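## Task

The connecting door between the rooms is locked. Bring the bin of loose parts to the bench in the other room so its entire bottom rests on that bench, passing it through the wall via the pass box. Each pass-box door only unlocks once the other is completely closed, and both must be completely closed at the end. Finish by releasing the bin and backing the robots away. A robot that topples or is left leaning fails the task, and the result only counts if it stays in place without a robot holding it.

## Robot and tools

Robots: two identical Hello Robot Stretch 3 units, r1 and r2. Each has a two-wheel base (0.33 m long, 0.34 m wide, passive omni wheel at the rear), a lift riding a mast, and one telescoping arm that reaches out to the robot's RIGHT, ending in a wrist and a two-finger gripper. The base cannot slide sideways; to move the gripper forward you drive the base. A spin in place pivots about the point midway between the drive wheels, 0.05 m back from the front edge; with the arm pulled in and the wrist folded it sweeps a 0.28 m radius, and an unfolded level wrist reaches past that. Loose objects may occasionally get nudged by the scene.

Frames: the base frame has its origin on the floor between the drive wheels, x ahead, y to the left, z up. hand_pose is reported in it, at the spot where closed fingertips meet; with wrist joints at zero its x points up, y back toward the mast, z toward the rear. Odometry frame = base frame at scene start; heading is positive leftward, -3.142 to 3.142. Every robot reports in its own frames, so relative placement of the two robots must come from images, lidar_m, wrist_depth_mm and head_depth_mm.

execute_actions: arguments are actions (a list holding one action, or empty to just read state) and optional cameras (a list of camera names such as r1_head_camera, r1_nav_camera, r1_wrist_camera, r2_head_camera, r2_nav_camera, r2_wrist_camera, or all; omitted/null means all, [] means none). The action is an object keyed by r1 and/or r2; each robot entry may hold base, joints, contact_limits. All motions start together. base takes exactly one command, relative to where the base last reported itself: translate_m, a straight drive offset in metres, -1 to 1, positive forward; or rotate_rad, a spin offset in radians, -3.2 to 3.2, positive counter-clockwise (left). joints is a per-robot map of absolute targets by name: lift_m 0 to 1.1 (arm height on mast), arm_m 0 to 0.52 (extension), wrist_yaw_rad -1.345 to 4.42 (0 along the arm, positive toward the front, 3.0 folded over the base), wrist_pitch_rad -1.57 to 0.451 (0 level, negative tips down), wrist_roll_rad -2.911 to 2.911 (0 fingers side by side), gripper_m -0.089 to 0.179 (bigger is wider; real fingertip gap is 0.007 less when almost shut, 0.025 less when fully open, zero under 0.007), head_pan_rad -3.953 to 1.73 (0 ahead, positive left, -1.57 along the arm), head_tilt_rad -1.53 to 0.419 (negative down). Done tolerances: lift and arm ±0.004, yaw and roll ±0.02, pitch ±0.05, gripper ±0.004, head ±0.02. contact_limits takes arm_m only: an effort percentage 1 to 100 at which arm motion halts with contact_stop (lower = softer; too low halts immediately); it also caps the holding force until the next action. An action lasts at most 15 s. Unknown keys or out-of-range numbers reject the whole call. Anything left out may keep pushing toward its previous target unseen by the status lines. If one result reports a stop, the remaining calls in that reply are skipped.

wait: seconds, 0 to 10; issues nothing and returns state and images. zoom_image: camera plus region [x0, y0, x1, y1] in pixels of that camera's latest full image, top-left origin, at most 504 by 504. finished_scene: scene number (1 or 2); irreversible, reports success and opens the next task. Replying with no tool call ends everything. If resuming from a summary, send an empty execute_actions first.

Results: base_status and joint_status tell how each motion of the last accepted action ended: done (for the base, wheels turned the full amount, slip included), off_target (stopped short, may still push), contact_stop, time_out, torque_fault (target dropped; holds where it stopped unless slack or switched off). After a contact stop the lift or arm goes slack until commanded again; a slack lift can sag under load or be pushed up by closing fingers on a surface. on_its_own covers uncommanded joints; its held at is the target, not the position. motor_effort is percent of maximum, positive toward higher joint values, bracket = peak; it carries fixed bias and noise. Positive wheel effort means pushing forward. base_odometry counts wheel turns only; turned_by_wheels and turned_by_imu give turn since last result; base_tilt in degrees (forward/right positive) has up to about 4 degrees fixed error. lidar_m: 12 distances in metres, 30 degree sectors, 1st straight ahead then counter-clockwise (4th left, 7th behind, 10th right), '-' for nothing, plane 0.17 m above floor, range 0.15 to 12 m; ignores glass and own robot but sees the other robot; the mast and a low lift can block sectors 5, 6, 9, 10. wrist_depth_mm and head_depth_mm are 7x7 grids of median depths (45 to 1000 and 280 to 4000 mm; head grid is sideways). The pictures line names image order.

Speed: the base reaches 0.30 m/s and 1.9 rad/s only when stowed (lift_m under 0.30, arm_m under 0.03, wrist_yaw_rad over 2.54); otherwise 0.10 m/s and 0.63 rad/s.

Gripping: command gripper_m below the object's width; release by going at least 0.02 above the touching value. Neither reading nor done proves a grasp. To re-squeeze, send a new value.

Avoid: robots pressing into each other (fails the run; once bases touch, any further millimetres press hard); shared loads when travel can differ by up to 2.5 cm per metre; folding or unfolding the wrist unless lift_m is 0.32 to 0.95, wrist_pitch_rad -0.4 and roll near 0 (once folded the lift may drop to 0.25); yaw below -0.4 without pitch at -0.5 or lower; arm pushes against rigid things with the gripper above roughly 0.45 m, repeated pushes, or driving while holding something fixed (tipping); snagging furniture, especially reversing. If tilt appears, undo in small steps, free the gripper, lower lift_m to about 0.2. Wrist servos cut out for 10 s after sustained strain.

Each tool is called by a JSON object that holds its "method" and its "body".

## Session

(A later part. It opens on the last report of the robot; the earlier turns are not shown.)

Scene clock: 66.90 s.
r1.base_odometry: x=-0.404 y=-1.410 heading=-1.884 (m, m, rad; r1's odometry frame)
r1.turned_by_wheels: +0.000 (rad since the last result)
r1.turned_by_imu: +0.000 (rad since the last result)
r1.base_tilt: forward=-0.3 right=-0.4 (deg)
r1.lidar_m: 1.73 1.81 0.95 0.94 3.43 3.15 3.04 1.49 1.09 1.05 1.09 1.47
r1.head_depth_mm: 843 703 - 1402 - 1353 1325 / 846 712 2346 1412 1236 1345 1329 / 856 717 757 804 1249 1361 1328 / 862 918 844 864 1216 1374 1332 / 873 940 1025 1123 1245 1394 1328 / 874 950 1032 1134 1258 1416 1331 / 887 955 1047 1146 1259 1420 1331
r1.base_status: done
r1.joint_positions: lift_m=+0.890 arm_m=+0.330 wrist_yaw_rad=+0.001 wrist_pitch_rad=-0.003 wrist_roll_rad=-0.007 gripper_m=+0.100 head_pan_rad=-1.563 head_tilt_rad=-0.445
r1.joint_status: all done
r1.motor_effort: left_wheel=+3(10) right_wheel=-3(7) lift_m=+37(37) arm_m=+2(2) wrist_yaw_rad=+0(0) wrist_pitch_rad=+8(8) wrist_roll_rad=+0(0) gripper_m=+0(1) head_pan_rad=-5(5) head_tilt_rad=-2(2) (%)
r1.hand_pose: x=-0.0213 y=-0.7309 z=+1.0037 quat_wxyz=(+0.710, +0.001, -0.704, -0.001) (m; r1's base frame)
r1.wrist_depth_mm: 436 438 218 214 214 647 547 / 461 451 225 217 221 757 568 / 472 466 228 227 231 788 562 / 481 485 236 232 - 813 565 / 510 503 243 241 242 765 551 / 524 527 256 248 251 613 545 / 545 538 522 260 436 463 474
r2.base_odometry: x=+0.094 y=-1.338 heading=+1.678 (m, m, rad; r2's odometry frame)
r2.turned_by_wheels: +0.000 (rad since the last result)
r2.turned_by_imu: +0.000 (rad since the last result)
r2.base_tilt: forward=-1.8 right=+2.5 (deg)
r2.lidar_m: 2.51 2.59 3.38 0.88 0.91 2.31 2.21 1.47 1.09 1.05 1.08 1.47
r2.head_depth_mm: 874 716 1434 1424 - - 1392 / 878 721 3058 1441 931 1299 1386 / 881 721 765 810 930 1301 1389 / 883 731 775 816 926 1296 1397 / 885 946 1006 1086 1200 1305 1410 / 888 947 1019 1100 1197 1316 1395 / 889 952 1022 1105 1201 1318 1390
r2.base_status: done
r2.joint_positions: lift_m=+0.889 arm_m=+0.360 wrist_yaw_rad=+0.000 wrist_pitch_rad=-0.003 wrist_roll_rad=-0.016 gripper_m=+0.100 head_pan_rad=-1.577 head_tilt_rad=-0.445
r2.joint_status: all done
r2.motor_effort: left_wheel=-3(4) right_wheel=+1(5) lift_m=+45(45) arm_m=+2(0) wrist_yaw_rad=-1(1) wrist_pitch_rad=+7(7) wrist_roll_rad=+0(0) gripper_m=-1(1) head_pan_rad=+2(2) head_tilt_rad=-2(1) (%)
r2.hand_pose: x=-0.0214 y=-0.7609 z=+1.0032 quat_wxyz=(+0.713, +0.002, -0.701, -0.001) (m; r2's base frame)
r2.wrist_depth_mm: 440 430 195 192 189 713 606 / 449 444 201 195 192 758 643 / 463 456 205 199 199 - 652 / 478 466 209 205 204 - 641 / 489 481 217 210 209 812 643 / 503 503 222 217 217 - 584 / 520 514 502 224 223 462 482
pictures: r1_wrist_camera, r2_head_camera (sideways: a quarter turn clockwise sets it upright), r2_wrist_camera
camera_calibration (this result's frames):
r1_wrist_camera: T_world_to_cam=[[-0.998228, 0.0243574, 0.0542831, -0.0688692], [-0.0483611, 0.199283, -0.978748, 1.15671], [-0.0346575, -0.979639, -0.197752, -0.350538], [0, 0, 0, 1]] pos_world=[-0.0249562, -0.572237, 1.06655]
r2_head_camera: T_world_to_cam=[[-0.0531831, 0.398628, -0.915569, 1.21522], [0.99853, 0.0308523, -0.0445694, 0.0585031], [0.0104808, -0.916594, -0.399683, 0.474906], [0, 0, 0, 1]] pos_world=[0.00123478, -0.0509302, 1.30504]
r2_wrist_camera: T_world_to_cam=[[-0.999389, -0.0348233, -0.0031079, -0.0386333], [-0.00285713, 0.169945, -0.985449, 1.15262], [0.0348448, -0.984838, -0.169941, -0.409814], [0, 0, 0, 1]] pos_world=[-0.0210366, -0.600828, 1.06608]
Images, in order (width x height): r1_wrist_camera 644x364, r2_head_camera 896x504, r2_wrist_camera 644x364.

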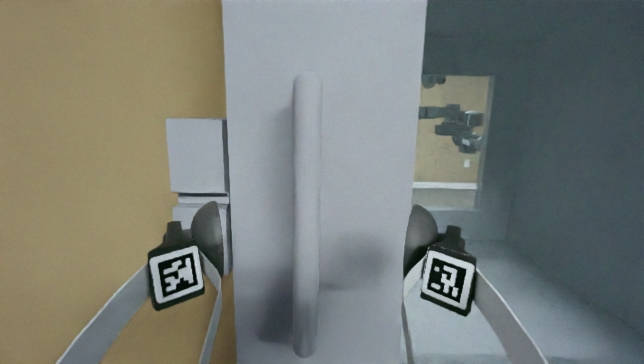

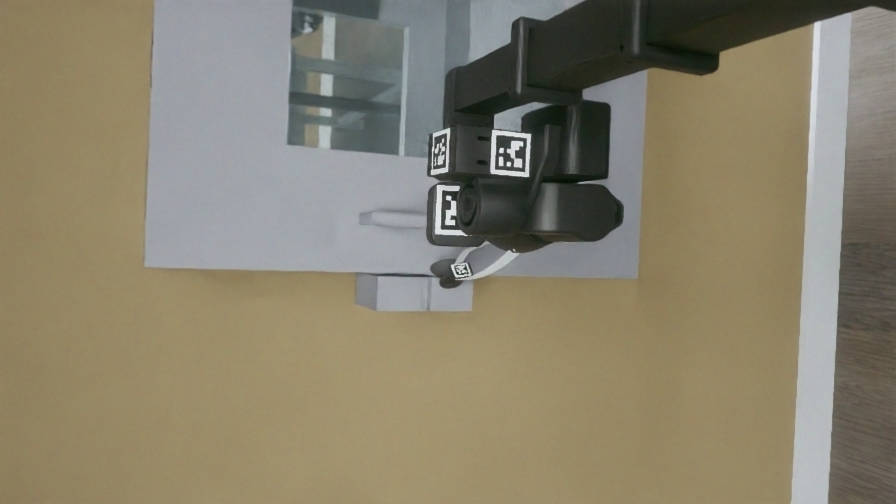

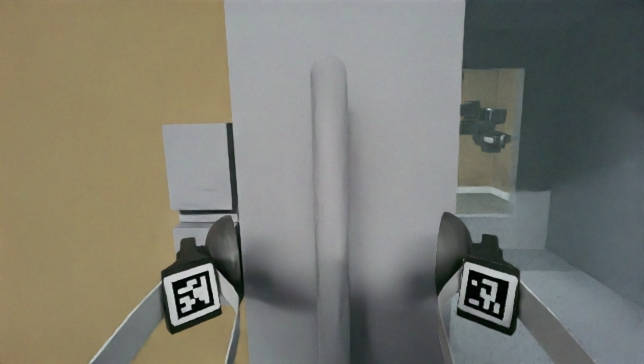

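{"method": "execute_actions", "body": {"actions": [{"r1":{"joints":{"arm_m":0.357}},"r2":{"joints":{"gripper_m":-0.03,"arm_m":0.365}}}], "cameras": ["r2_wrist_camera"]}}

{"method": "execute_actions", "body": {"actions": [{"r2":{"base":{"translate_m":-0.01},"joints":{"arm_m":0.265}}}], "cameras": ["r2_wrist_camera","r2_head_camera"]}}

Scene clock: 73.90 s.
r1.base_odometry: x=-0.404 y=-1.410 heading=-1.884 (m, m, rad; r1's odometry frame)
r1.turned_by_wheels: +0.000 (rad since the last result)
r1.turned_by_imu: +0.000 (rad since the last result)
r1.base_tilt: forward=-0.3 right=-0.4 (deg)
r1.lidar_m: 1.73 1.80 0.94 0.94 3.44 3.18 3.05 1.49 1.09 1.05 1.09 1.46
r1.head_depth_mm: 845 704 - 1401 - 1347 1332 / 846 711 2340 1400 931 1345 1332 / 859 717 758 - 938 1353 1334 / 866 919 843 863 1213 1381 1327 / 869 940 1023 1123 1245 1398 1326 / 877 946 1033 1138 1264 1413 1328 / 882 957 1045 1149 1257 1414 1329
r1.base_status: not commanded
r1.joint_positions: lift_m=+0.890 arm_m=+0.357 wrist_yaw_rad=+0.001 wrist_pitch_rad=-0.003 wrist_roll_rad=-0.007 gripper_m=+0.100 head_pan_rad=-1.563 head_tilt_rad=-0.445
r1.joint_status: all done
r1.motor_effort: left_wheel=+4(3) right_wheel=-3(3) lift_m=+37(37) arm_m=+2(1) wrist_yaw_rad=-1(0) wrist_pitch_rad=+8(8) wrist_roll_rad=+0(0) gripper_m=-1(0) head_pan_rad=-5(5) head_tilt_rad=-2(2) (%)
r1.hand_pose: x=-0.0213 y=-0.7579 z=+1.0037 quat_wxyz=(+0.710, +0.001, -0.704, -0.001) (m; r1's base frame)
r1.wrist_depth_mm: 413 414 189 188 188 645 544 / 429 430 196 193 194 745 565 / 446 434 201 199 201 761 577 / 463 452 208 206 209 798 563 / 478 469 215 212 214 788 565 / 487 485 224 220 222 621 548 / 508 506 232 228 426 467 473
r2.base_odometry: x=+0.094 y=-1.338 heading=+1.679 (m, m, rad; r2's odometry frame)
r2.turned_by_wheels: +0.000 (rad since the last result)
r2.turned_by_imu: +0.000 (rad since the last result)
r2.base_tilt: forward=-1.6 right=+2.5 (deg)
r2.lidar_m: 2.51 2.61 3.39 0.88 0.91 2.31 2.21 1.47 1.09 1.04 1.09 1.47
r2.head_depth_mm: 875 717 1548 1420 - - 1392 / 876 719 3097 1447 931 1294 1388 / 879 720 766 807 930 1295 1397 / 885 727 776 818 926 1299 1393 / 883 946 1008 1086 1191 1304 1392 / 886 951 1021 1094 1193 1313 1397 / 891 952 1019 1102 1203 1317 1391
r2.base_status: not commanded
r2.joint_positions: lift_m=+0.889 arm_m=+0.365 wrist_yaw_rad=+0.004 wrist_pitch_rad=-0.003 wrist_roll_rad=-0.016 gripper_m=-0.029 head_pan_rad=-1.577 head_tilt_rad=-0.445
r2.joint_status: all done
r2.motor_effort: left_wheel=+0(2) right_wheel=-2(1) lift_m=+45(46) arm_m=+1(1) wrist_yaw_rad=-4(5) wrist_pitch_rad=+7(7) wrist_roll_rad=+0(0) gripper_m=-27(100) head_pan_rad=+3(3) head_tilt_rad=-2(2) (%)
r2.hand_pose: x=-0.0203 y=-0.7660 z=+1.0033 quat_wxyz=(+0.713, +0.003, -0.701, +0.000) (m; r2's base frame)
r2.wrist_depth_mm: 436 426 189 185 183 711 606 / 447 443 194 189 188 745 646 / 462 450 199 194 192 942 655 / 470 465 205 199 199 - 644 / 486 480 211 148 202 812 648 / 496 490 216 151 207 635 591 / 512 516 499 219 217 483 473
pictures: r2_wrist_camera
camera_calibration (this result's frames):
r2_wrist_camera: T_world_to_cam=[[-0.999237, -0.038932, -0.00310146, -0.0409116], [-0.00355496, 0.169749, -0.985481, 1.15341], [0.0388932, -0.984718, -0.169758, -0.414947], [0, 0, 0, 1]] pos_world=[-0.0206414, -0.605989, 1.0661]
Images, in order (width x height): r2_wrist_camera 644x364.

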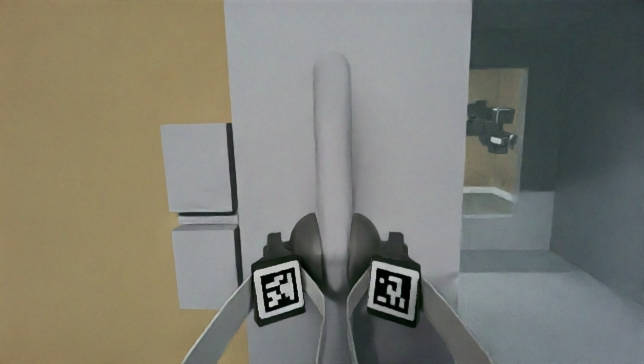

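Scene clock: 75.87 s.
r1.base_odometry: x=-0.404 y=-1.410 heading=-1.884 (m, m, rad; r1's odometry frame)
r1.turned_by_wheels: +0.000 (rad since the last result)
r1.turned_by_imu: +0.000 (rad since the last result)
r1.base_tilt: forward=-0.3 right=-0.3 (deg)
r1.lidar_m: 1.74 1.80 0.95 0.94 3.41 3.18 3.05 1.48 1.09 1.05 1.09 1.46
r1.head_depth_mm: 844 703 1466 1468 - 1348 1337 / 849 712 2395 1456 928 1349 1328 / 856 717 758 - 943 1364 1323 / 861 922 842 863 1217 1382 1337 / 868 940 1027 1124 1243 1398 1324 / 876 948 1033 1134 1261 1413 1337 / 887 959 1046 1148 1251 1411 1330
r1.base_status: not commanded
r1.joint_positions: lift_m=+0.890 arm_m=+0.357 wrist_yaw_rad=+0.001 wrist_pitch_rad=-0.003 wrist_roll_rad=-0.007 gripper_m=+0.100 head_pan_rad=-1.563 head_tilt_rad=-0.445
r1.joint_status: not commanded
r1.motor_effort: left_wheel=+3(3) right_wheel=-3(3) lift_m=+37(37) arm_m=+1(2) wrist_yaw_rad=+0(0) wrist_pitch_rad=+8(8) wrist_roll_rad=+1(0) gripper_m=+0(1) head_pan_rad=-5(5) head_tilt_rad=-2(2) (%)
r1.hand_pose: x=-0.0213 y=-0.7579 z=+1.0037 quat_wxyz=(+0.710, +0.001, -0.704, -0.001) (m; r1's base frame)
r1.wrist_depth_mm: 415 414 190 187 189 637 553 / 432 432 197 193 195 834 577 / 443 438 202 200 201 857 575 / 462 460 207 205 208 866 571 / 468 473 215 212 213 796 561 / 494 494 223 221 222 618 559 / 512 504 232 229 428 464 475
r2.base_odometry: x=+0.096 y=-1.348 heading=+1.678 (m, m, rad; r2's odometry frame)
r2.turned_by_wheels: -0.001 (rad since the last result)
r2.turned_by_imu: -0.001 (rad since the last result)
r2.base_tilt: forward=-1.6 right=+2.5 (deg)
r2.lidar_m: 2.52 2.61 3.38 0.88 0.91 2.30 2.20 1.46 1.09 1.04 1.08 1.48
r2.head_depth_mm: 873 648 1371 1421 - 1303 1386 / 879 641 2314 1423 - 1326 1383 / 879 628 670 714 - 1332 1394 / 885 624 667 716 795 1313 1392 / 886 946 1007 1084 1193 1309 1400 / 887 949 1018 1102 1203 1311 1395 / 890 951 1026 1109 1205 1314 1392
r2.base_status: done
r2.joint_positions: lift_m=+0.889 arm_m=+0.265 wrist_yaw_rad=-0.028 wrist_pitch_rad=-0.004 wrist_roll_rad=-0.016 gripper_m=-0.022 head_pan_rad=-1.577 head_tilt_rad=-0.445
r2.joint_status: all done
r2.on_its_own: gripper_m is held at -0.024, not at your -0.030, by its stall guard, which is not easing now; wrist_yaw_rad is at rest, and its effort (+23) is outside its rest range (-12 to +12)
r2.motor_effort: left_wheel=-12(12) right_wheel=+15(14) lift_m=+46(45) arm_m=-4(4) wrist_yaw_rad=+23(23) wrist_pitch_rad=+7(8) wrist_roll_rad=+1(0) gripper_m=-28(28) head_pan_rad=+2(3) head_tilt_rad=-2(2) (%)
r2.hand_pose: x=-0.0286 y=-0.6664 z=+1.0031 quat_wxyz=(+0.713, -0.008, -0.701, -0.012) (m; r2's base frame)
r2.wrist_depth_mm: 515 516 179 184 192 706 595 / 533 528 182 186 198 849 593 / 546 544 187 191 204 871 593 / 558 555 195 197 209 896 598 / 576 580 200 147 221 855 602 / 597 593 581 150 - 635 582 / 617 622 214 212 230 485 474
pictures: r2_head_camera (sideways: a quarter turn clockwise sets it upright), r2_wrist_camera
camera_calibration (this result's frames):
r2_head_camera: T_world_to_cam=[[-0.053183, 0.398647, -0.915561, 1.21521], [0.99853, 0.0308531, -0.0445686, 0.0585021], [0.0104808, -0.916585, -0.399702, 0.474931], [0, 0, 0, 1]] pos_world=[0.00123477, -0.0509302, 1.30504]
r2_wrist_camera: T_world_to_cam=[[-0.999973, -0.0066059, -0.00312456, -0.0237645], [0.00195299, 0.170437, -0.985367, 1.1368], [0.00704178, -0.985346, -0.17042, -0.317201], [0, 0, 0, 1]] pos_world=[-0.0237503, -0.506464, 1.06604]
Images, in order (width x height): r2_head_camera 896x504, r2_wrist_camera 644x364.

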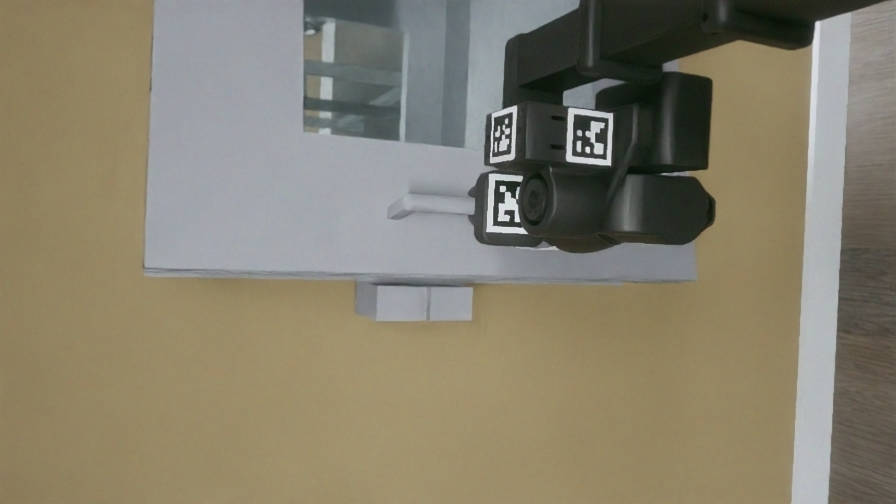

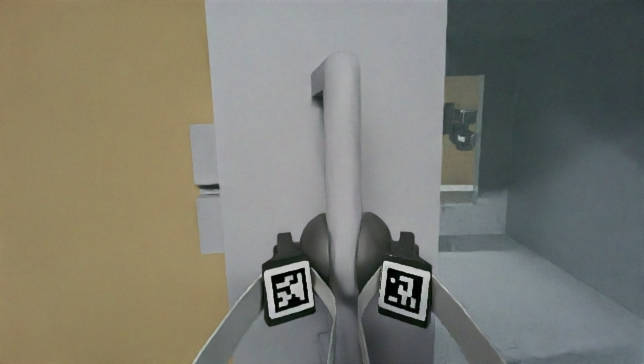

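{"method": "execute_actions", "body": {"actions": [{"r2":{"base":{"translate_m":-0.054},"joints":{"arm_m":0.171}}}], "cameras": []}}

{"method": "execute_actions", "body": {"actions": [{"r2":{"joints":{"gripper_m":0.05}}}], "cameras": ["r2_wrist_camera"]}}

{"method": "execute_actions", "body": {"actions": [{"r2":{"joints":{"arm_m":0.09}}}], "cameras": ["r2_wrist_camera","r2_nav_camera"]}}

Scene clock: 86.50 s.
r1.base_odometry: x=-0.404 y=-1.410 heading=-1.884 (m, m, rad; r1's odometry frame)
r1.turned_by_wheels: +0.000 (rad since the last result)
r1.turned_by_imu: +0.000 (rad since the last result)
r1.base_tilt: forward=-0.3 right=-0.4 (deg)
r1.lidar_m: 1.74 1.80 0.95 0.94 3.43 3.15 3.06 1.48 1.09 1.05 1.09 1.46
r1.head_depth_mm: 844 705 1522 1553 - 1343 1331 / 851 711 1520 1515 933 1340 1329 / 855 716 756 - 938 1364 1334 / 862 921 843 865 1212 1383 1326 / 870 940 1023 1123 1244 1392 1334 / 879 946 1034 1137 1259 1413 1329 / 886 956 1047 1149 1260 1411 1337
r1.base_status: not commanded
r1.joint_positions: lift_m=+0.890 arm_m=+0.357 wrist_yaw_rad=+0.001 wrist_pitch_rad=-0.003 wrist_roll_rad=-0.007 gripper_m=+0.100 head_pan_rad=-1.563 head_tilt_rad=-0.445
r1.joint_status: not commanded
r1.motor_effort: left_wheel=+3(3) right_wheel=-3(3) lift_m=+37(37) arm_m=+2(2) wrist_yaw_rad=+0(0) wrist_pitch_rad=+8(8) wrist_roll_rad=+0(0) gripper_m=+0(1) head_pan_rad=-5(4) head_tilt_rad=-3(2) (%)
r1.hand_pose: x=-0.0213 y=-0.7579 z=+1.0037 quat_wxyz=(+0.710, +0.001, -0.704, -0.001) (m; r1's base frame)
r1.wrist_depth_mm: 416 410 190 188 188 650 544 / 432 426 197 193 195 955 568 / 449 437 201 198 200 980 565 / 448 456 208 205 209 - 566 / 481 466 216 212 214 787 563 / 496 488 222 220 222 616 549 / 508 500 232 227 427 474 471
r2.base_odometry: x=+0.101 y=-1.401 heading=+1.678 (m, m, rad; r2's odometry frame)
r2.turned_by_wheels: +0.000 (rad since the last result)
r2.turned_by_imu: +0.000 (rad since the last result)
r2.base_tilt: forward=-1.7 right=+2.5 (deg)
r2.lidar_m: 2.58 2.66 3.37 0.88 0.91 2.24 2.15 1.45 1.09 1.04 1.09 1.48
r2.head_depth_mm: 880 589 1344 1351 1052 - 1387 / 880 567 2331 1423 1085 - 1364 / 880 547 583 634 - - 1378 / 885 528 562 599 647 727 1401 / 885 769 798 816 944 1275 1402 / 889 950 1020 1101 1199 1303 1399 / 887 951 1021 1102 1202 1319 1393
r2.base_status: done
r2.joint_positions: lift_m=+0.889 arm_m=+0.171 wrist_yaw_rad=-0.002 wrist_pitch_rad=-0.006 wrist_roll_rad=-0.016 gripper_m=-0.022 head_pan_rad=-1.577 head_tilt_rad=-0.445
r2.joint_status: all done
r2.on_its_own: gripper_m is held at -0.024, not at your -0.030, by its stall guard, which is not easing now
r2.motor_effort: left_wheel=-1(18) right_wheel=+0(24) lift_m=+45(46) arm_m=-2(4) wrist_yaw_rad=-1(47) wrist_pitch_rad=+8(8) wrist_roll_rad=+0(0) gripper_m=-23(28) head_pan_rad=+3(3) head_tilt_rad=-1(2) (%)
r2.hand_pose: x=-0.0220 y=-0.5722 z=+1.0027 quat_wxyz=(+0.713, +0.001, -0.701, -0.003) (m; r2's base frame)
r2.wrist_depth_mm: 618 613 172 187 205 697 549 / 638 641 176 178 211 875 554 / 671 660 182 190 217 859 557 / 679 668 188 194 223 865 556 / 703 692 192 149 876 809 562 / 714 713 195 153 688 638 554 / 745 737 207 210 245 481 354
pictures: none
No camera images: the call's "cameras" was empty. Leave "cameras" out to get every camera's image.

Scene clock: 87.73 s.
r1.base_odometry: x=-0.404 y=-1.410 heading=-1.884 (m, m, rad; r1's odometry frame)
r1.turned_by_wheels: +0.000 (rad since the last result)
r1.turned_by_imu: +0.000 (rad since the last result)
r1.base_tilt: forward=-0.2 right=-0.4 (deg)
r1.lidar_m: 1.74 1.79 0.94 0.94 3.43 3.17 3.06 1.49 1.08 1.05 1.09 1.46
r1.head_depth_mm: 844 703 1529 1545 - 1351 1328 / 850 711 1518 1517 927 1338 1329 / 860 718 759 - 938 1354 1337 / 864 918 842 866 1218 1381 1329 / 872 939 1024 1123 1248 1399 1329 / 877 950 1032 1132 1264 1414 1333 / 886 958 1046 1148 1260 1414 1326
r1.base_status: not commanded
r1.joint_positions: lift_m=+0.890 arm_m=+0.357 wrist_yaw_rad=+0.001 wrist_pitch_rad=-0.003 wrist_roll_rad=-0.007 gripper_m=+0.100 head_pan_rad=-1.563 head_tilt_rad=-0.445
r1.joint_status: not commanded
r1.motor_effort: left_wheel=+3(3) right_wheel=-3(3) lift_m=+37(37) arm_m=+2(2) wrist_yaw_rad=+0(0) wrist_pitch_rad=+8(8) wrist_roll_rad=+0(0) gripper_m=+0(1) head_pan_rad=-5(5) head_tilt_rad=-2(3) (%)
r1.hand_pose: x=-0.0213 y=-0.7579 z=+1.0037 quat_wxyz=(+0.710, +0.001, -0.704, -0.001) (m; r1's base frame)
r1.wrist_depth_mm: 416 417 190 188 189 647 541 / 425 431 196 191 195 953 568 / 445 436 202 199 201 946 571 / 462 453 209 205 210 - 571 / 477 470 215 212 215 793 561 / 487 484 224 221 223 615 556 / 512 518 232 229 423 469 470
r2.base_odometry: x=+0.101 y=-1.401 heading=+1.678 (m, m, rad; r2's odometry frame)
r2.turned_by_wheels: +0.000 (rad since the last result)
r2.turned_by_imu: +0.000 (rad since the last result)
r2.base_tilt: forward=-1.7 right=+2.5 (deg)
r2.lidar_m: 2.57 2.68 3.39 0.88 0.91 2.25 2.15 1.45 1.09 1.05 1.09 1.47
r2.head_depth_mm: 876 591 1346 1352 1049 - 1385 / 881 570 2326 1420 1085 - 1362 / 881 548 586 636 - - 1376 / 885 530 564 601 655 729 1400 / 886 769 797 815 941 1276 1400 / 889 951 1015 1100 1204 1310 1399 / 889 954 1021 1105 1203 1316 1400
r2.base_status: not commanded
r2.joint_positions: lift_m=+0.889 arm_m=+0.171 wrist_yaw_rad=-0.001 wrist_pitch_rad=-0.005 wrist_roll_rad=-0.016 gripper_m=+0.050 head_pan_rad=-1.577 head_tilt_rad=-0.445
r2.joint_status: all done
r2.motor_effort: left_wheel=-2(2) right_wheel=+0(0) lift_m=+45(45) arm_m=-2(2) wrist_yaw_rad=-2(2) wrist_pitch_rad=+8(8) wrist_roll_rad=+0(0) gripper_m=-1(93) head_pan_rad=+2(3) head_tilt_rad=-2(2) (%)
r2.hand_pose: x=-0.0217 y=-0.5723 z=+1.0029 quat_wxyz=(+0.713, +0.002, -0.701, -0.002) (m; r2's base frame)
r2.wrist_depth_mm: 618 614 174 189 208 701 557 / 644 636 178 181 214 867 556 / 663 661 185 192 218 875 559 / 678 672 189 196 999 883 555 / 700 693 192 178 899 802 557 / 718 724 694 208 - 635 558 / 746 730 206 206 471 485 351
pictures: r2_wrist_camera
camera_calibration (this result's frames):
r2_wrist_camera: T_world_to_cam=[[-0.99943, -0.0336021, -0.00314892, -0.0316394], [-0.00265082, 0.171172, -0.985238, 1.12075], [0.033645, -0.984668, -0.171164, -0.22282], [0, 0, 0, 1]] pos_world=[-0.0211537, -0.412308, 1.06596]
Images, in order (width x height): r2_wrist_camera 644x364.

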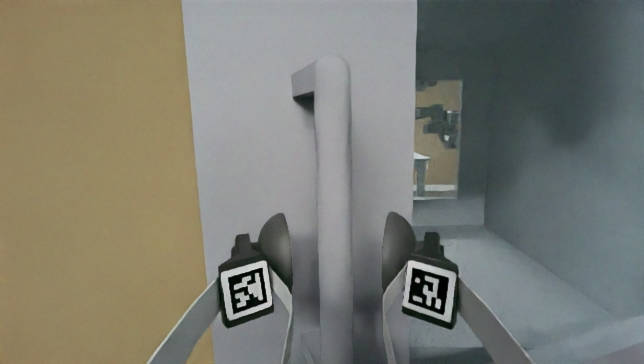

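Scene clock: 89.53 s.
r1.base_odometry: x=-0.404 y=-1.410 heading=-1.884 (m, m, rad; r1's odometry frame)
r1.turned_by_wheels: +0.000 (rad since the last result)
r1.turned_by_imu: +0.000 (rad since the last result)
r1.base_tilt: forward=-0.3 right=-0.3 (deg)
r1.lidar_m: 1.74 1.80 0.95 0.94 3.43 3.16 3.05 1.48 1.09 1.05 1.09 1.46
r1.head_depth_mm: 842 706 1522 1551 - 1350 1336 / 851 710 1510 1521 930 1349 1329 / 855 715 758 - 939 1360 1325 / 861 921 844 863 1214 1380 1330 / 871 943 1021 1126 1246 1395 1332 / 876 950 1035 1135 1263 1409 1328 / 885 959 1042 1144 1260 1415 1332
r1.base_status: not commanded
r1.joint_positions: lift_m=+0.890 arm_m=+0.357 wrist_yaw_rad=+0.001 wrist_pitch_rad=-0.003 wrist_roll_rad=-0.007 gripper_m=+0.100 head_pan_rad=-1.563 head_tilt_rad=-0.445
r1.joint_status: not commanded
r1.motor_effort: left_wheel=+3(4) right_wheel=-3(3) lift_m=+37(37) arm_m=+2(2) wrist_yaw_rad=+0(0) wrist_pitch_rad=+8(8) wrist_roll_rad=+0(1) gripper_m=+1(1) head_pan_rad=-5(5) head_tilt_rad=-3(2) (%)
r1.hand_pose: x=-0.0213 y=-0.7579 z=+1.0037 quat_wxyz=(+0.710, +0.001, -0.704, -0.001) (m; r1's base frame)
r1.wrist_depth_mm: 417 417 190 188 188 648 552 / 430 427 195 193 195 934 570 / 445 433 201 198 201 958 568 / 465 449 206 206 209 - 559 / 470 477 215 213 215 810 561 / 496 486 222 221 223 616 561 / 502 512 234 229 425 465 472
r2.base_odometry: x=+0.101 y=-1.401 heading=+1.678 (m, m, rad; r2's odometry frame)
r2.turned_by_wheels: +0.000 (rad since the last result)
r2.turned_by_imu: +0.000 (rad since the last result)
r2.base_tilt: forward=-1.7 right=+2.5 (deg)
r2.lidar_m: 2.57 2.67 3.37 0.88 0.90 2.24 2.15 1.45 1.09 1.05 1.09 1.48
r2.head_depth_mm: 875 592 1347 1354 1001 832 - / 880 570 2348 1421 997 787 - / 882 549 587 636 697 - - / 885 530 564 602 645 725 1403 / 887 769 797 816 938 1273 1401 / 887 951 1020 1103 1198 1318 1402 / 889 952 1024 1103 1200 1326 1394
r2.base_status: not commanded
r2.joint_positions: lift_m=+0.889 arm_m=+0.090 wrist_yaw_rad=-0.001 wrist_pitch_rad=-0.004 wrist_roll_rad=-0.016 gripper_m=+0.050 head_pan_rad=-1.577 head_tilt_rad=-0.445
r2.joint_status: all done
r2.motor_effort: left_wheel=-2(2) right_wheel=+0(0) lift_m=+46(46) arm_m=-2(3) wrist_yaw_rad=-2(2) wrist_pitch_rad=+8(8) wrist_roll_rad=+0(0) gripper_m=-1(1) head_pan_rad=+3(2) head_tilt_rad=-2(2) (%)
r2.hand_pose: x=-0.0218 y=-0.4914 z=+1.0031 quat_wxyz=(+0.713, +0.001, -0.701, -0.002) (m; r2's base frame)
r2.wrist_depth_mm: 714 712 264 264 624 690 418 / 725 711 697 268 - 847 553 / 749 745 484 274 - 877 565 / 770 768 493 281 - 879 556 / 790 790 772 291 929 806 567 / 830 808 802 294 - 631 459 / 848 843 802 312 358 397 449
pictures: r2_nav_camera (sideways: a quarter turn counterclockwise sets it upright), r2_wrist_camera
camera_calibration (this result's frames):
r2_nav_camera: T_world_to_cam=[[-0.0293027, -0.428656, 0.902992, -1.13091], [-0.999416, -0.00330385, -0.0340001, 0.0989263], [0.0175577, -0.903462, -0.428309, 0.514152], [0, 0, 0, 1]] pos_world=[0.0567026, -0.0199276, 1.24478]
r2_wrist_camera: T_world_to_cam=[[-0.999443, -0.0332379, -0.00312801, -0.028857], [-0.00258894, 0.170578, -0.985341, 1.10687], [0.0332842, -0.984783, -0.170569, -0.143805], [0, 0, 0, 1]] pos_world=[-0.0211889, -0.331382, 1.06602]
Images, in order (width x height): r2_nav_camera 672x504, r2_wrist_camera 644x364.

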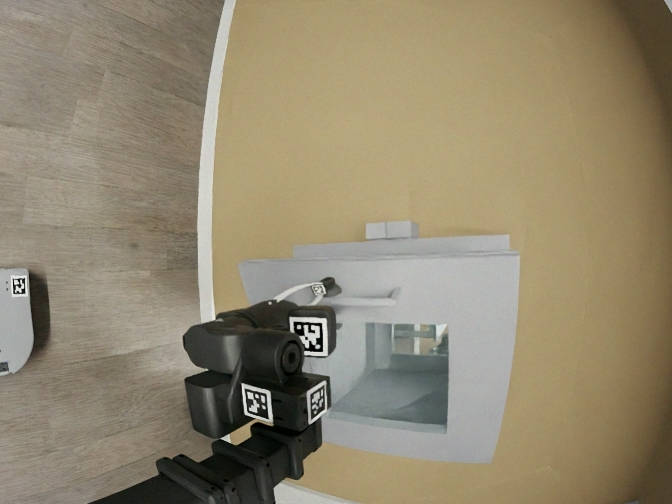

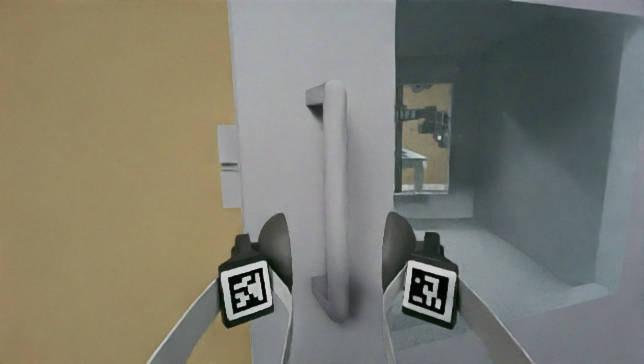

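{"method": "execute_actions", "body": {"actions": [{"r2":{"base":{"translate_m":0.175},"joints":{"gripper_m":0.0}}}], "cameras": []}}

{"method": "execute_actions", "body": {"actions": [{"r2":{"joints":{"arm_m":0.28,"head_pan_rad":-1.9,"head_tilt_rad":-0.6}}}], "cameras": []}}

{"method": "execute_actions", "body": {"actions": [{"r2":{"joints":{"wrist_yaw_rad":-0.35}}}], "cameras": ["r2_wrist_camera","r2_nav_camera"]}}

Scene clock: 120.87 s.
r1.base_odometry: x=-0.404 y=-1.410 heading=-1.884 (m, m, rad; r1's odometry frame)
r1.turned_by_wheels: +0.000 (rad since the last result)
r1.turned_by_imu: +0.000 (rad since the last result)
r1.base_tilt: forward=-0.2 right=-0.3 (deg)
r1.lidar_m: 1.73 1.81 0.95 0.94 3.41 3.18 3.06 1.48 1.09 1.05 1.09 1.47
r1.head_depth_mm: 842 704 1531 1552 - 1354 1328 / 850 711 1527 1511 933 1341 1326 / 856 718 756 - 940 1363 1333 / 864 920 844 865 1214 1384 1329 / 868 941 1022 1125 1245 1401 1333 / 874 946 1032 1134 1263 1412 1325 / 883 956 1045 1146 1256 1422 1332
r1.base_status: not commanded
r1.joint_positions: lift_m=+0.890 arm_m=+0.357 wrist_yaw_rad=+0.001 wrist_pitch_rad=-0.003 wrist_roll_rad=-0.007 gripper_m=+0.100 head_pan_rad=-1.563 head_tilt_rad=-0.445
r1.joint_status: not commanded
r1.motor_effort: left_wheel=+3(3) right_wheel=-2(3) lift_m=+37(37) arm_m=+2(2) wrist_yaw_rad=+0(1) wrist_pitch_rad=+8(8) wrist_roll_rad=+0(0) gripper_m=+0(1) head_pan_rad=-5(5) head_tilt_rad=-2(2) (%)
r1.hand_pose: x=-0.0213 y=-0.7579 z=+1.0037 quat_wxyz=(+0.710, +0.001, -0.704, -0.001) (m; r1's base frame)
r1.wrist_depth_mm: 421 416 190 188 189 647 540 / 429 426 196 192 194 930 573 / 445 436 201 199 201 969 570 / 457 452 208 205 209 - 576 / 473 469 215 213 214 767 559 / 493 487 222 219 221 621 550 / 508 506 233 227 426 468 474
r2.base_odometry: x=+0.083 y=-1.227 heading=+1.678 (m, m, rad; r2's odometry frame)
r2.turned_by_wheels: +0.000 (rad since the last result)
r2.turned_by_imu: +0.000 (rad since the last result)
r2.base_tilt: forward=-1.7 right=+2.5 (deg)
r2.lidar_m: 2.40 2.48 3.38 0.90 0.91 2.43 2.33 1.49 1.09 1.04 1.08 1.47
r2.head_depth_mm: 874 521 557 602 653 731 - / 878 741 787 616 659 701 - / 882 923 870 849 946 - - / 883 945 1013 1094 1177 1287 1397 / 883 945 1013 1097 1194 1306 1400 / 888 949 1018 1101 1195 1310 1396 / 888 949 1021 1107 1202 1314 1390
r2.base_status: done
r2.joint_positions: lift_m=+0.889 arm_m=+0.090 wrist_yaw_rad=-0.001 wrist_pitch_rad=-0.004 wrist_roll_rad=-0.016 gripper_m=+0.000 head_pan_rad=-1.577 head_tilt_rad=-0.445
r2.joint_status: all done
r2.motor_effort: left_wheel=-2(4) right_wheel=+1(5) lift_m=+45(46) arm_m=-2(3) wrist_yaw_rad=-2(2) wrist_pitch_rad=+8(7) wrist_roll_rad=+0(0) gripper_m=-3(94) head_pan_rad=+3(2) head_tilt_rad=-2(2) (%)
r2.hand_pose: x=-0.0218 y=-0.4914 z=+1.0031 quat_wxyz=(+0.713, +0.001, -0.701, -0.002) (m; r2's base frame)
r2.wrist_depth_mm: 712 693 686 672 476 248 271 / 718 709 714 703 491 253 271 / 745 730 735 714 500 258 281 / 782 770 747 744 518 267 286 / 802 778 781 755 658 275 301 / 814 800 786 - 304 283 309 / 842 843 822 809 555 296 355
pictures: none
No camera images: the call's "cameras" was empty. Leave "cameras" out to get every camera's image.

Scene clock: 123.50 s.
r1.base_odometry: x=-0.404 y=-1.410 heading=-1.884 (m, m, rad; r1's odometry frame)
r1.turned_by_wheels: +0.000 (rad since the last result)
r1.turned_by_imu: +0.000 (rad since the last result)
r1.base_tilt: forward=-0.3 right=-0.3 (deg)
r1.lidar_m: 1.73 1.80 0.94 0.94 3.42 3.17 3.06 1.49 1.09 1.05 1.09 1.47
r1.head_depth_mm: 843 704 1521 1563 - 1351 1335 / 849 710 1523 1510 930 1346 1331 / 856 717 756 - 939 1358 1330 / 863 919 843 866 1215 1384 1329 / 872 939 1024 1124 1242 1395 1325 / 877 947 1032 1138 1261 1408 1327 / 883 960 1042 1150 1257 1412 1331
r1.base_status: not commanded
r1.joint_positions: lift_m=+0.890 arm_m=+0.357 wrist_yaw_rad=+0.001 wrist_pitch_rad=-0.003 wrist_roll_rad=-0.007 gripper_m=+0.100 head_pan_rad=-1.563 head_tilt_rad=-0.445
r1.joint_status: not commanded
r1.motor_effort: left_wheel=+3(3) right_wheel=-3(3) lift_m=+37(37) arm_m=+2(2) wrist_yaw_rad=+0(0) wrist_pitch_rad=+8(8) wrist_roll_rad=+0(0) gripper_m=-1(1) head_pan_rad=-5(5) head_tilt_rad=-2(2) (%)
r1.hand_pose: x=-0.0213 y=-0.7579 z=+1.0037 quat_wxyz=(+0.710, +0.001, -0.704, -0.001) (m; r1's base frame)
r1.wrist_depth_mm: 421 414 189 188 188 644 555 / 430 430 196 193 194 954 567 / 439 434 201 199 199 948 576 / 452 454 208 206 209 - 564 / 482 475 216 213 215 771 563 / 493 491 223 220 222 619 545 / 510 508 232 228 426 465 473
r2.base_odometry: x=+0.083 y=-1.227 heading=+1.678 (m, m, rad; r2's odometry frame)
r2.turned_by_wheels: +0.000 (rad since the last result)
r2.turned_by_imu: +0.000 (rad since the last result)
r2.base_tilt: forward=-1.7 right=+2.5 (deg)
r2.lidar_m: 2.39 2.48 3.36 0.90 0.91 2.42 2.32 1.49 1.09 1.04 1.08 1.47
r2.head_depth_mm: 664 1005 1072 1008 1600 1657 - / 603 1163 1276 950 1515 - - / 555 616 1334 1044 - 1472 1280 / 518 568 612 - 801 1523 1306 / 502 560 608 - 1334 1482 1305 / 692 766 801 - 1337 1451 1288 / 852 926 1005 1121 1258 1419 1295
r2.base_status: not commanded
r2.joint_positions: lift_m=+0.889 arm_m=+0.280 wrist_yaw_rad=-0.002 wrist_pitch_rad=-0.003 wrist_roll_rad=-0.016 gripper_m=+0.000 head_pan_rad=-1.893 head_tilt_rad=-0.593
r2.joint_status: all done
r2.motor_effort: left_wheel=-3(2) right_wheel=+1(1) lift_m=+45(45) arm_m=+2(5) wrist_yaw_rad=+0(2) wrist_pitch_rad=+7(7) wrist_roll_rad=+0(0) gripper_m=-3(3) head_pan_rad=-3(22) head_tilt_rad=-2(16) (%)
r2.hand_pose: x=-0.0220 y=-0.6809 z=+1.0032 quat_wxyz=(+0.713, +0.001, -0.701, -0.002) (m; r2's base frame)
r2.wrist_depth_mm: 518 511 509 502 293 713 709 / 530 522 520 514 302 - 788 / 544 537 541 526 309 - 785 / 557 557 547 538 315 - 787 / 586 565 566 548 325 891 778 / 593 585 582 - 334 642 628 / 616 606 605 590 348 488 482
pictures: none
No camera images: the call's "cameras" was empty. Leave "cameras" out to get every camera's image.

Scene clock: 124.93 s.
r1.base_odometry: x=-0.404 y=-1.410 heading=-1.884 (m, m, rad; r1's odometry frame)
r1.turned_by_wheels: +0.000 (rad since the last result)
r1.turned_by_imu: +0.000 (rad since the last result)
r1.base_tilt: forward=-0.3 right=-0.3 (deg)
r1.lidar_m: 1.74 1.80 0.94 0.94 3.43 3.18 3.06 1.48 1.09 1.05 1.09 1.47
r1.head_depth_mm: 845 704 1545 1567 - 1346 1332 / 848 711 1531 1512 928 1345 1333 / 856 715 759 - 938 1363 1330 / 861 917 845 863 1214 1385 1329 / 865 939 1025 1119 1250 1400 1324 / 878 947 1032 1136 1254 1414 1335 / 882 957 1049 1146 1259 1421 1330
r1.base_status: not commanded
r1.joint_positions: lift_m=+0.890 arm_m=+0.357 wrist_yaw_rad=+0.001 wrist_pitch_rad=-0.003 wrist_roll_rad=-0.007 gripper_m=+0.100 head_pan_rad=-1.563 head_tilt_rad=-0.445
r1.joint_status: not commanded
r1.motor_effort: left_wheel=+3(3) right_wheel=-3(3) lift_m=+37(37) arm_m=+2(2) wrist_yaw_rad=+0(0) wrist_pitch_rad=+8(8) wrist_roll_rad=+0(0) gripper_m=-1(0) head_pan_rad=-4(4) head_tilt_rad=-2(2) (%)
r1.hand_pose: x=-0.0213 y=-0.7579 z=+1.0037 quat_wxyz=(+0.710, +0.001, -0.704, -0.001) (m; r1's base frame)
r1.wrist_depth_mm: 413 414 190 188 188 650 555 / 429 424 195 194 195 - 576 / 441 436 201 199 201 - 565 / 461 453 208 204 207 - 558 / 472 465 216 212 213 774 560 / 494 491 222 221 222 612 556 / 505 501 232 230 422 473 480
r2.base_odometry: x=+0.083 y=-1.227 heading=+1.678 (m, m, rad; r2's odometry frame)
r2.turned_by_wheels: +0.000 (rad since the last result)
r2.turned_by_imu: +0.000 (rad since the last result)
r2.base_tilt: forward=-1.7 right=+2.6 (deg)
r2.lidar_m: 2.40 2.48 3.39 0.90 0.91 2.43 2.32 1.49 1.09 1.05 1.08 1.48
r2.head_depth_mm: 651 1001 1079 998 1603 1657 - / 587 1168 1276 964 1510 - - / 539 597 1266 1043 - 1475 1287 / 499 549 600 - 773 1519 1303 / 506 2963 1081 - 1070 1488 1299 / 693 762 802 - 1343 1448 1296 / 854 925 1016 1123 1260 1414 1295
r2.base_status: not commanded
r2.joint_positions: lift_m=+0.889 arm_m=+0.280 wrist_yaw_rad=-0.349 wrist_pitch_rad=-0.003 wrist_roll_rad=-0.016 gripper_m=+0.000 head_pan_rad=-1.893 head_tilt_rad=-0.593
r2.joint_status: all done
r2.motor_effort: left_wheel=-1(6) right_wheel=+0(12) lift_m=+45(45) arm_m=+2(2) wrist_yaw_rad=-2(20) wrist_pitch_rad=+7(8) wrist_roll_rad=+0(1) gripper_m=-4(6) head_pan_rad=-3(2) head_tilt_rad=-3(3) (%)
r2.hand_pose: x=-0.1089 y=-0.6655 z=+1.0032 quat_wxyz=(+0.702, -0.120, -0.691, -0.125) (m; r2's base frame)
r2.wrist_depth_mm: 430 458 300 670 685 86 80 / 436 464 309 897 961 88 85 / 446 473 309 - 989 89 92 / 453 481 290 - - 90 99 / 462 491 291 961 862 94 108 / 474 509 538 - 101 97 119 / 484 518 537 471 464 87 132
pictures: r2_nav_camera (sideways: a quarter turn counterclockwise sets it upright), r2_wrist_camera
camera_calibration (this result's frames):
r2_nav_camera: T_world_to_cam=[[-0.201691, -0.519962, 0.830036, -1.03471], [-0.94932, 0.312356, -0.0350054, 0.0999229], [-0.241066, -0.79503, -0.55661, 0.682668], [0, 0, 0, 1]] pos_world=[0.050735, -0.0264797, 1.24232]
r2_wrist_camera: T_world_to_cam=[[-0.951081, 0.308926, -0.00310738, 0.111178], [0.055424, 0.16072, -0.985443, 1.13635], [-0.30393, -0.937408, -0.169979, -0.318111], [0, 0, 0, 1]] pos_world=[-0.0539254, -0.515179, 1.06608]
Images, in order (width x height): r2_nav_camera 672x504, r2_wrist_camera 644x364.

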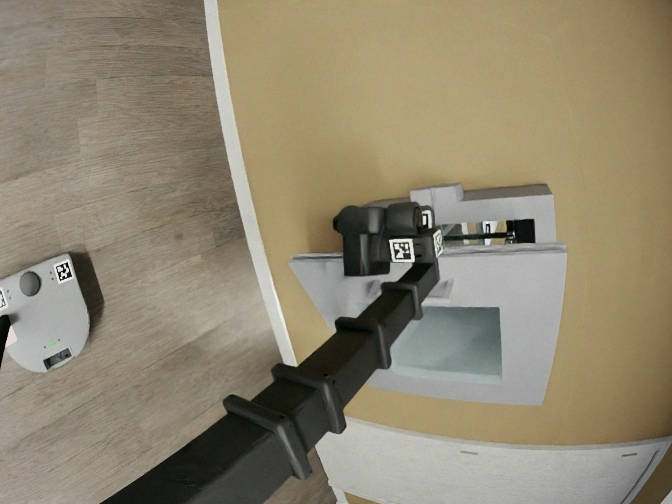

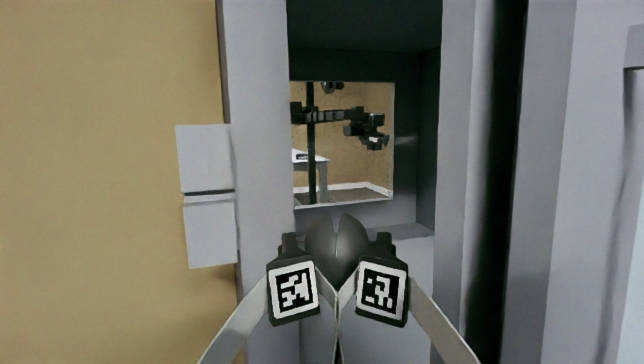

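{"method": "execute_actions", "body": {"actions": [{"r2":{"base":{"translate_m":-0.11},"joints":{"arm_m":0.10}}}], "cameras": ["r2_wrist_camera","r2_nav_camera"]}}

Scene clock: 132.13 s.
r1.base_odometry: x=-0.404 y=-1.410 heading=-1.884 (m, m, rad; r1's odometry frame)
r1.turned_by_wheels: +0.000 (rad since the last result)
r1.turned_by_imu: +0.000 (rad since the last result)
r1.base_tilt: forward=-0.3 right=-0.3 (deg)
r1.lidar_m: 1.73 1.80 0.95 0.94 3.43 3.19 3.04 1.48 1.09 1.05 1.09 1.46
r1.head_depth_mm: 842 703 - 3603 - 1348 1335 / 848 710 1683 1752 931 1339 1333 / 854 717 759 - 935 1362 1332 / 859 919 842 861 1215 1383 1332 / 869 938 1019 1119 1245 1391 1334 / 880 949 1031 1136 1259 1418 1329 / 884 958 1044 1150 1263 1413 1331
r1.base_status: not commanded
r1.joint_positions: lift_m=+0.890 arm_m=+0.357 wrist_yaw_rad=+0.001 wrist_pitch_rad=-0.003 wrist_roll_rad=-0.007 gripper_m=+0.100 head_pan_rad=-1.563 head_tilt_rad=-0.445
r1.joint_status: not commanded
r1.motor_effort: left_wheel=+3(3) right_wheel=-3(3) lift_m=+37(37) arm_m=+2(2) wrist_yaw_rad=+0(0) wrist_pitch_rad=+8(8) wrist_roll_rad=+0(0) gripper_m=+0(1) head_pan_rad=-5(5) head_tilt_rad=-2(2) (%)
r1.hand_pose: x=-0.0213 y=-0.7579 z=+1.0037 quat_wxyz=(+0.710, +0.001, -0.704, -0.001) (m; r1's base frame)
r1.wrist_depth_mm: 413 415 190 187 189 645 545 / 433 435 196 193 196 - 570 / 443 439 200 199 201 - 575 / 460 461 209 205 211 - 573 / 477 469 215 212 214 809 561 / 486 487 223 221 222 616 551 / 511 511 234 229 423 465 469
r2.base_odometry: x=+0.094 y=-1.337 heading=+1.678 (m, m, rad; r2's odometry frame)
r2.turned_by_wheels: +0.000 (rad since the last result)
r2.turned_by_imu: +0.000 (rad since the last result)
r2.base_tilt: forward=-1.7 right=+2.5 (deg)
r2.lidar_m: 2.51 2.59 3.38 0.88 0.91 2.31 2.22 1.48 1.09 1.05 1.09 1.48
r2.head_depth_mm: 480 655 909 1353 1608 1648 - / 351 409 490 543 671 - - / 343 368 403 451 - - 1278 / 727 1580 1437 1082 - - - / 707 3166 1411 1083 - - - / 691 3455 1374 1029 1260 - 1239 / 672 754 808 913 1255 1420 1290
r2.base_status: done
r2.joint_positions: lift_m=+0.889 arm_m=+0.100 wrist_yaw_rad=-0.350 wrist_pitch_rad=-0.003 wrist_roll_rad=-0.016 gripper_m=+0.000 head_pan_rad=-1.893 head_tilt_rad=-0.593
r2.joint_status: all done
r2.motor_effort: left_wheel=-2(7) right_wheel=+1(23) lift_m=+46(45) arm_m=-2(5) wrist_yaw_rad=-1(27) wrist_pitch_rad=+7(7) wrist_roll_rad=+0(0) gripper_m=-4(6) head_pan_rad=-3(3) head_tilt_rad=-3(3) (%)
r2.hand_pose: x=-0.1092 y=-0.4859 z=+1.0032 quat_wxyz=(+0.702, -0.121, -0.691, -0.126) (m; r2's base frame)
r2.wrist_depth_mm: 570 475 661 673 676 575 79 / 587 450 - - 806 607 82 / 603 456 - - 836 593 84 / 611 455 - - 849 525 88 / 619 644 902 - 803 534 89 / 639 665 617 - 688 468 96 / 650 680 542 716 918 341 94
pictures: r2_nav_camera (sideways: a quarter turn counterclockwise sets it upright), r2_wrist_camera
camera_calibration (this result's frames):
r2_nav_camera: T_world_to_cam=[[-0.201701, -0.51999, 0.830016, -1.03468], [-0.949319, 0.312359, -0.0350056, 0.0999231], [-0.24106, -0.795011, -0.55664, 0.682707], [0, 0, 0, 1]] pos_world=[0.0507357, -0.0264777, 1.24232]
r2_wrist_camera: T_world_to_cam=[[-0.950717, 0.310044, -0.00311479, 0.0560166], [0.0556154, 0.160639, -0.985445, 1.10749], [-0.305031, -0.937053, -0.169965, -0.149803], [0, 0, 0, 1]] pos_world=[-0.0540319, -0.335647, 1.06608]
Images, in order (width x height): r2_nav_camera 672x504, r2_wrist_camera 644x364.

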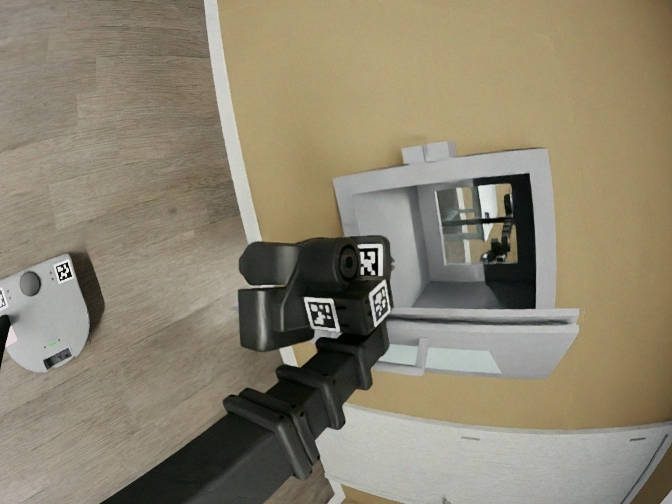

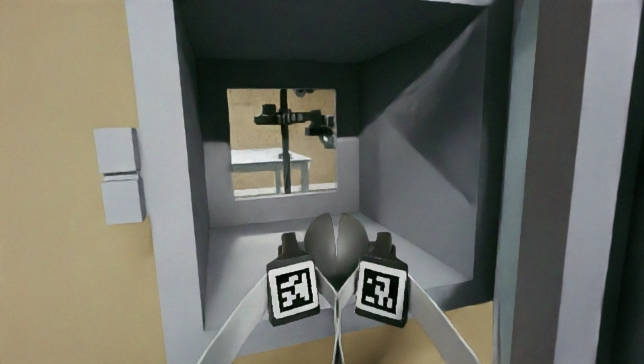

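{"method": "execute_actions", "body": {"actions": [{"r2":{"base":{"translate_m":-0.33},"joints":{"arm_m":0.05,"wrist_pitch_rad":-0.5,"wrist_yaw_rad":-0.75,"head_pan_rad":-1.7}}}], "cameras": ["r2_head_camera","r2_nav_camera"]}}

Scene clock: 143.80 s.
r1.base_odometry: x=-0.404 y=-1.410 heading=-1.884 (m, m, rad; r1's odometry frame)
r1.turned_by_wheels: +0.000 (rad since the last result)
r1.turned_by_imu: +0.000 (rad since the last result)
r1.base_tilt: forward=-0.3 right=-0.3 (deg)
r1.lidar_m: 1.73 1.81 0.95 0.94 3.43 3.16 3.06 1.49 1.09 1.05 1.09 1.46
r1.head_depth_mm: 845 703 - 3602 - 1356 1328 / 848 710 3204 3603 928 1345 1337 / 858 716 758 - 939 1361 1334 / 862 921 843 865 1215 1376 1333 / 870 940 1021 1125 1241 1404 1328 / 878 948 1034 1139 1250 1416 1326 / 885 958 1040 1144 1258 1409 1330
r1.base_status: not commanded
r1.joint_positions: lift_m=+0.890 arm_m=+0.357 wrist_yaw_rad=+0.001 wrist_pitch_rad=-0.003 wrist_roll_rad=-0.007 gripper_m=+0.100 head_pan_rad=-1.563 head_tilt_rad=-0.445
r1.joint_status: not commanded
r1.motor_effort: left_wheel=+3(3) right_wheel=-3(3) lift_m=+37(37) arm_m=+2(3) wrist_yaw_rad=+0(0) wrist_pitch_rad=+8(8) wrist_roll_rad=+0(1) gripper_m=+0(0) head_pan_rad=-5(5) head_tilt_rad=-2(2) (%)
r1.hand_pose: x=-0.0213 y=-0.7579 z=+1.0037 quat_wxyz=(+0.710, +0.001, -0.704, -0.001) (m; r1's base frame)
r1.wrist_depth_mm: 417 419 190 188 188 642 554 / 428 427 195 193 195 - 569 / 445 432 202 199 200 - 568 / 459 450 208 206 209 - 563 / 471 468 216 213 215 806 566 / 493 486 223 220 222 613 551 / 508 516 233 229 423 473 464
r2.base_odometry: x=+0.130 y=-1.665 heading=+1.678 (m, m, rad; r2's odometry frame)
r2.turned_by_wheels: +0.000 (rad since the last result)
r2.turned_by_imu: -0.001 (rad since the last result)
r2.base_tilt: forward=-1.7 right=+2.5 (deg)
r2.lidar_m: 2.84 2.94 0.91 0.87 2.74 1.97 1.89 1.47 1.09 1.05 1.09 1.48
r2.head_depth_mm: 564 598 1108 1240 1351 - - / 703 751 766 836 788 - - / 704 860 889 983 1358 - - / 700 1296 1373 1038 1353 1487 - / 693 3540 1402 1031 1335 1468 1329 / 689 - 1385 1026 1321 1457 1303 / 1153 1296 1329 1020 1297 1449 1300
r2.base_status: done
r2.joint_positions: lift_m=+0.890 arm_m=+0.050 wrist_yaw_rad=-0.749 wrist_pitch_rad=-0.513 wrist_roll_rad=-0.018 gripper_m=+0.000 head_pan_rad=-1.707 head_tilt_rad=-0.593
r2.joint_status: all done
r2.motor_effort: left_wheel=-2(12) right_wheel=+1(23) lift_m=+44(45) arm_m=-2(6) wrist_yaw_rad=-2(36) wrist_pitch_rad=+4(5) wrist_roll_rad=+1(2) gripper_m=-3(6) head_pan_rad=+3(17) head_tilt_rad=-2(3) (%)
r2.hand_pose: x=-0.1655 y=-0.3500 z=+0.8815 quat_wxyz=(+0.577, -0.079, -0.697, -0.418) (m; r2's base frame)
r2.wrist_depth_mm: 819 472 794 963 - 130 110 / 726 533 839 - - 139 116 / 539 560 415 - 193 149 122 / 518 818 897 305 208 160 130 / 745 905 - 352 225 173 138 / 807 976 - - 232 188 148 / 860 - - - 989 206 159
pictures: r2_head_camera (sideways: a quarter turn clockwise sets it upright), r2_nav_camera (sideways: a quarter turn counterclockwise sets it upright)
camera_calibration (this result's frames):
r2_head_camera: T_world_to_cam=[[0.0168158, 0.531476, -0.846906, 1.12523], [0.99491, -0.0930656, -0.0386489, 0.0508094], [-0.0993588, -0.841945, -0.530336, 0.645583], [0, 0, 0, 1]] pos_world=[-0.00532809, -0.049761, 1.29731]
r2_nav_camera: T_world_to_cam=[[-0.102204, -0.548344, 0.829984, -1.03525], [-0.990676, 0.131664, -0.0350058, 0.100176], [-0.0900837, -0.825823, -0.556688, 0.681848], [0, 0, 0, 1]] pos_world=[0.0548583, -0.0177753, 1.24232]
Images, in order (width x height): r2_head_camera 896x504, r2_nav_camera 672x504.

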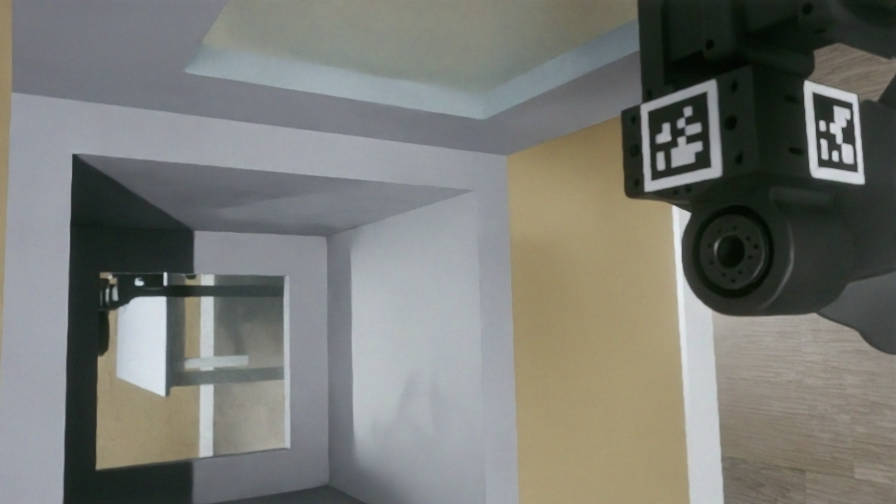

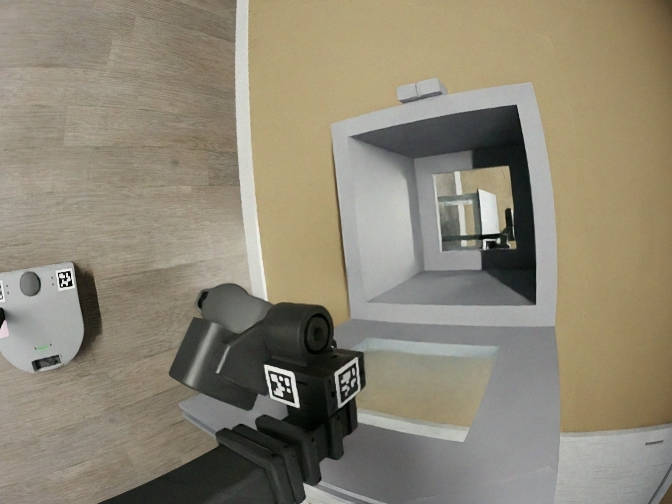

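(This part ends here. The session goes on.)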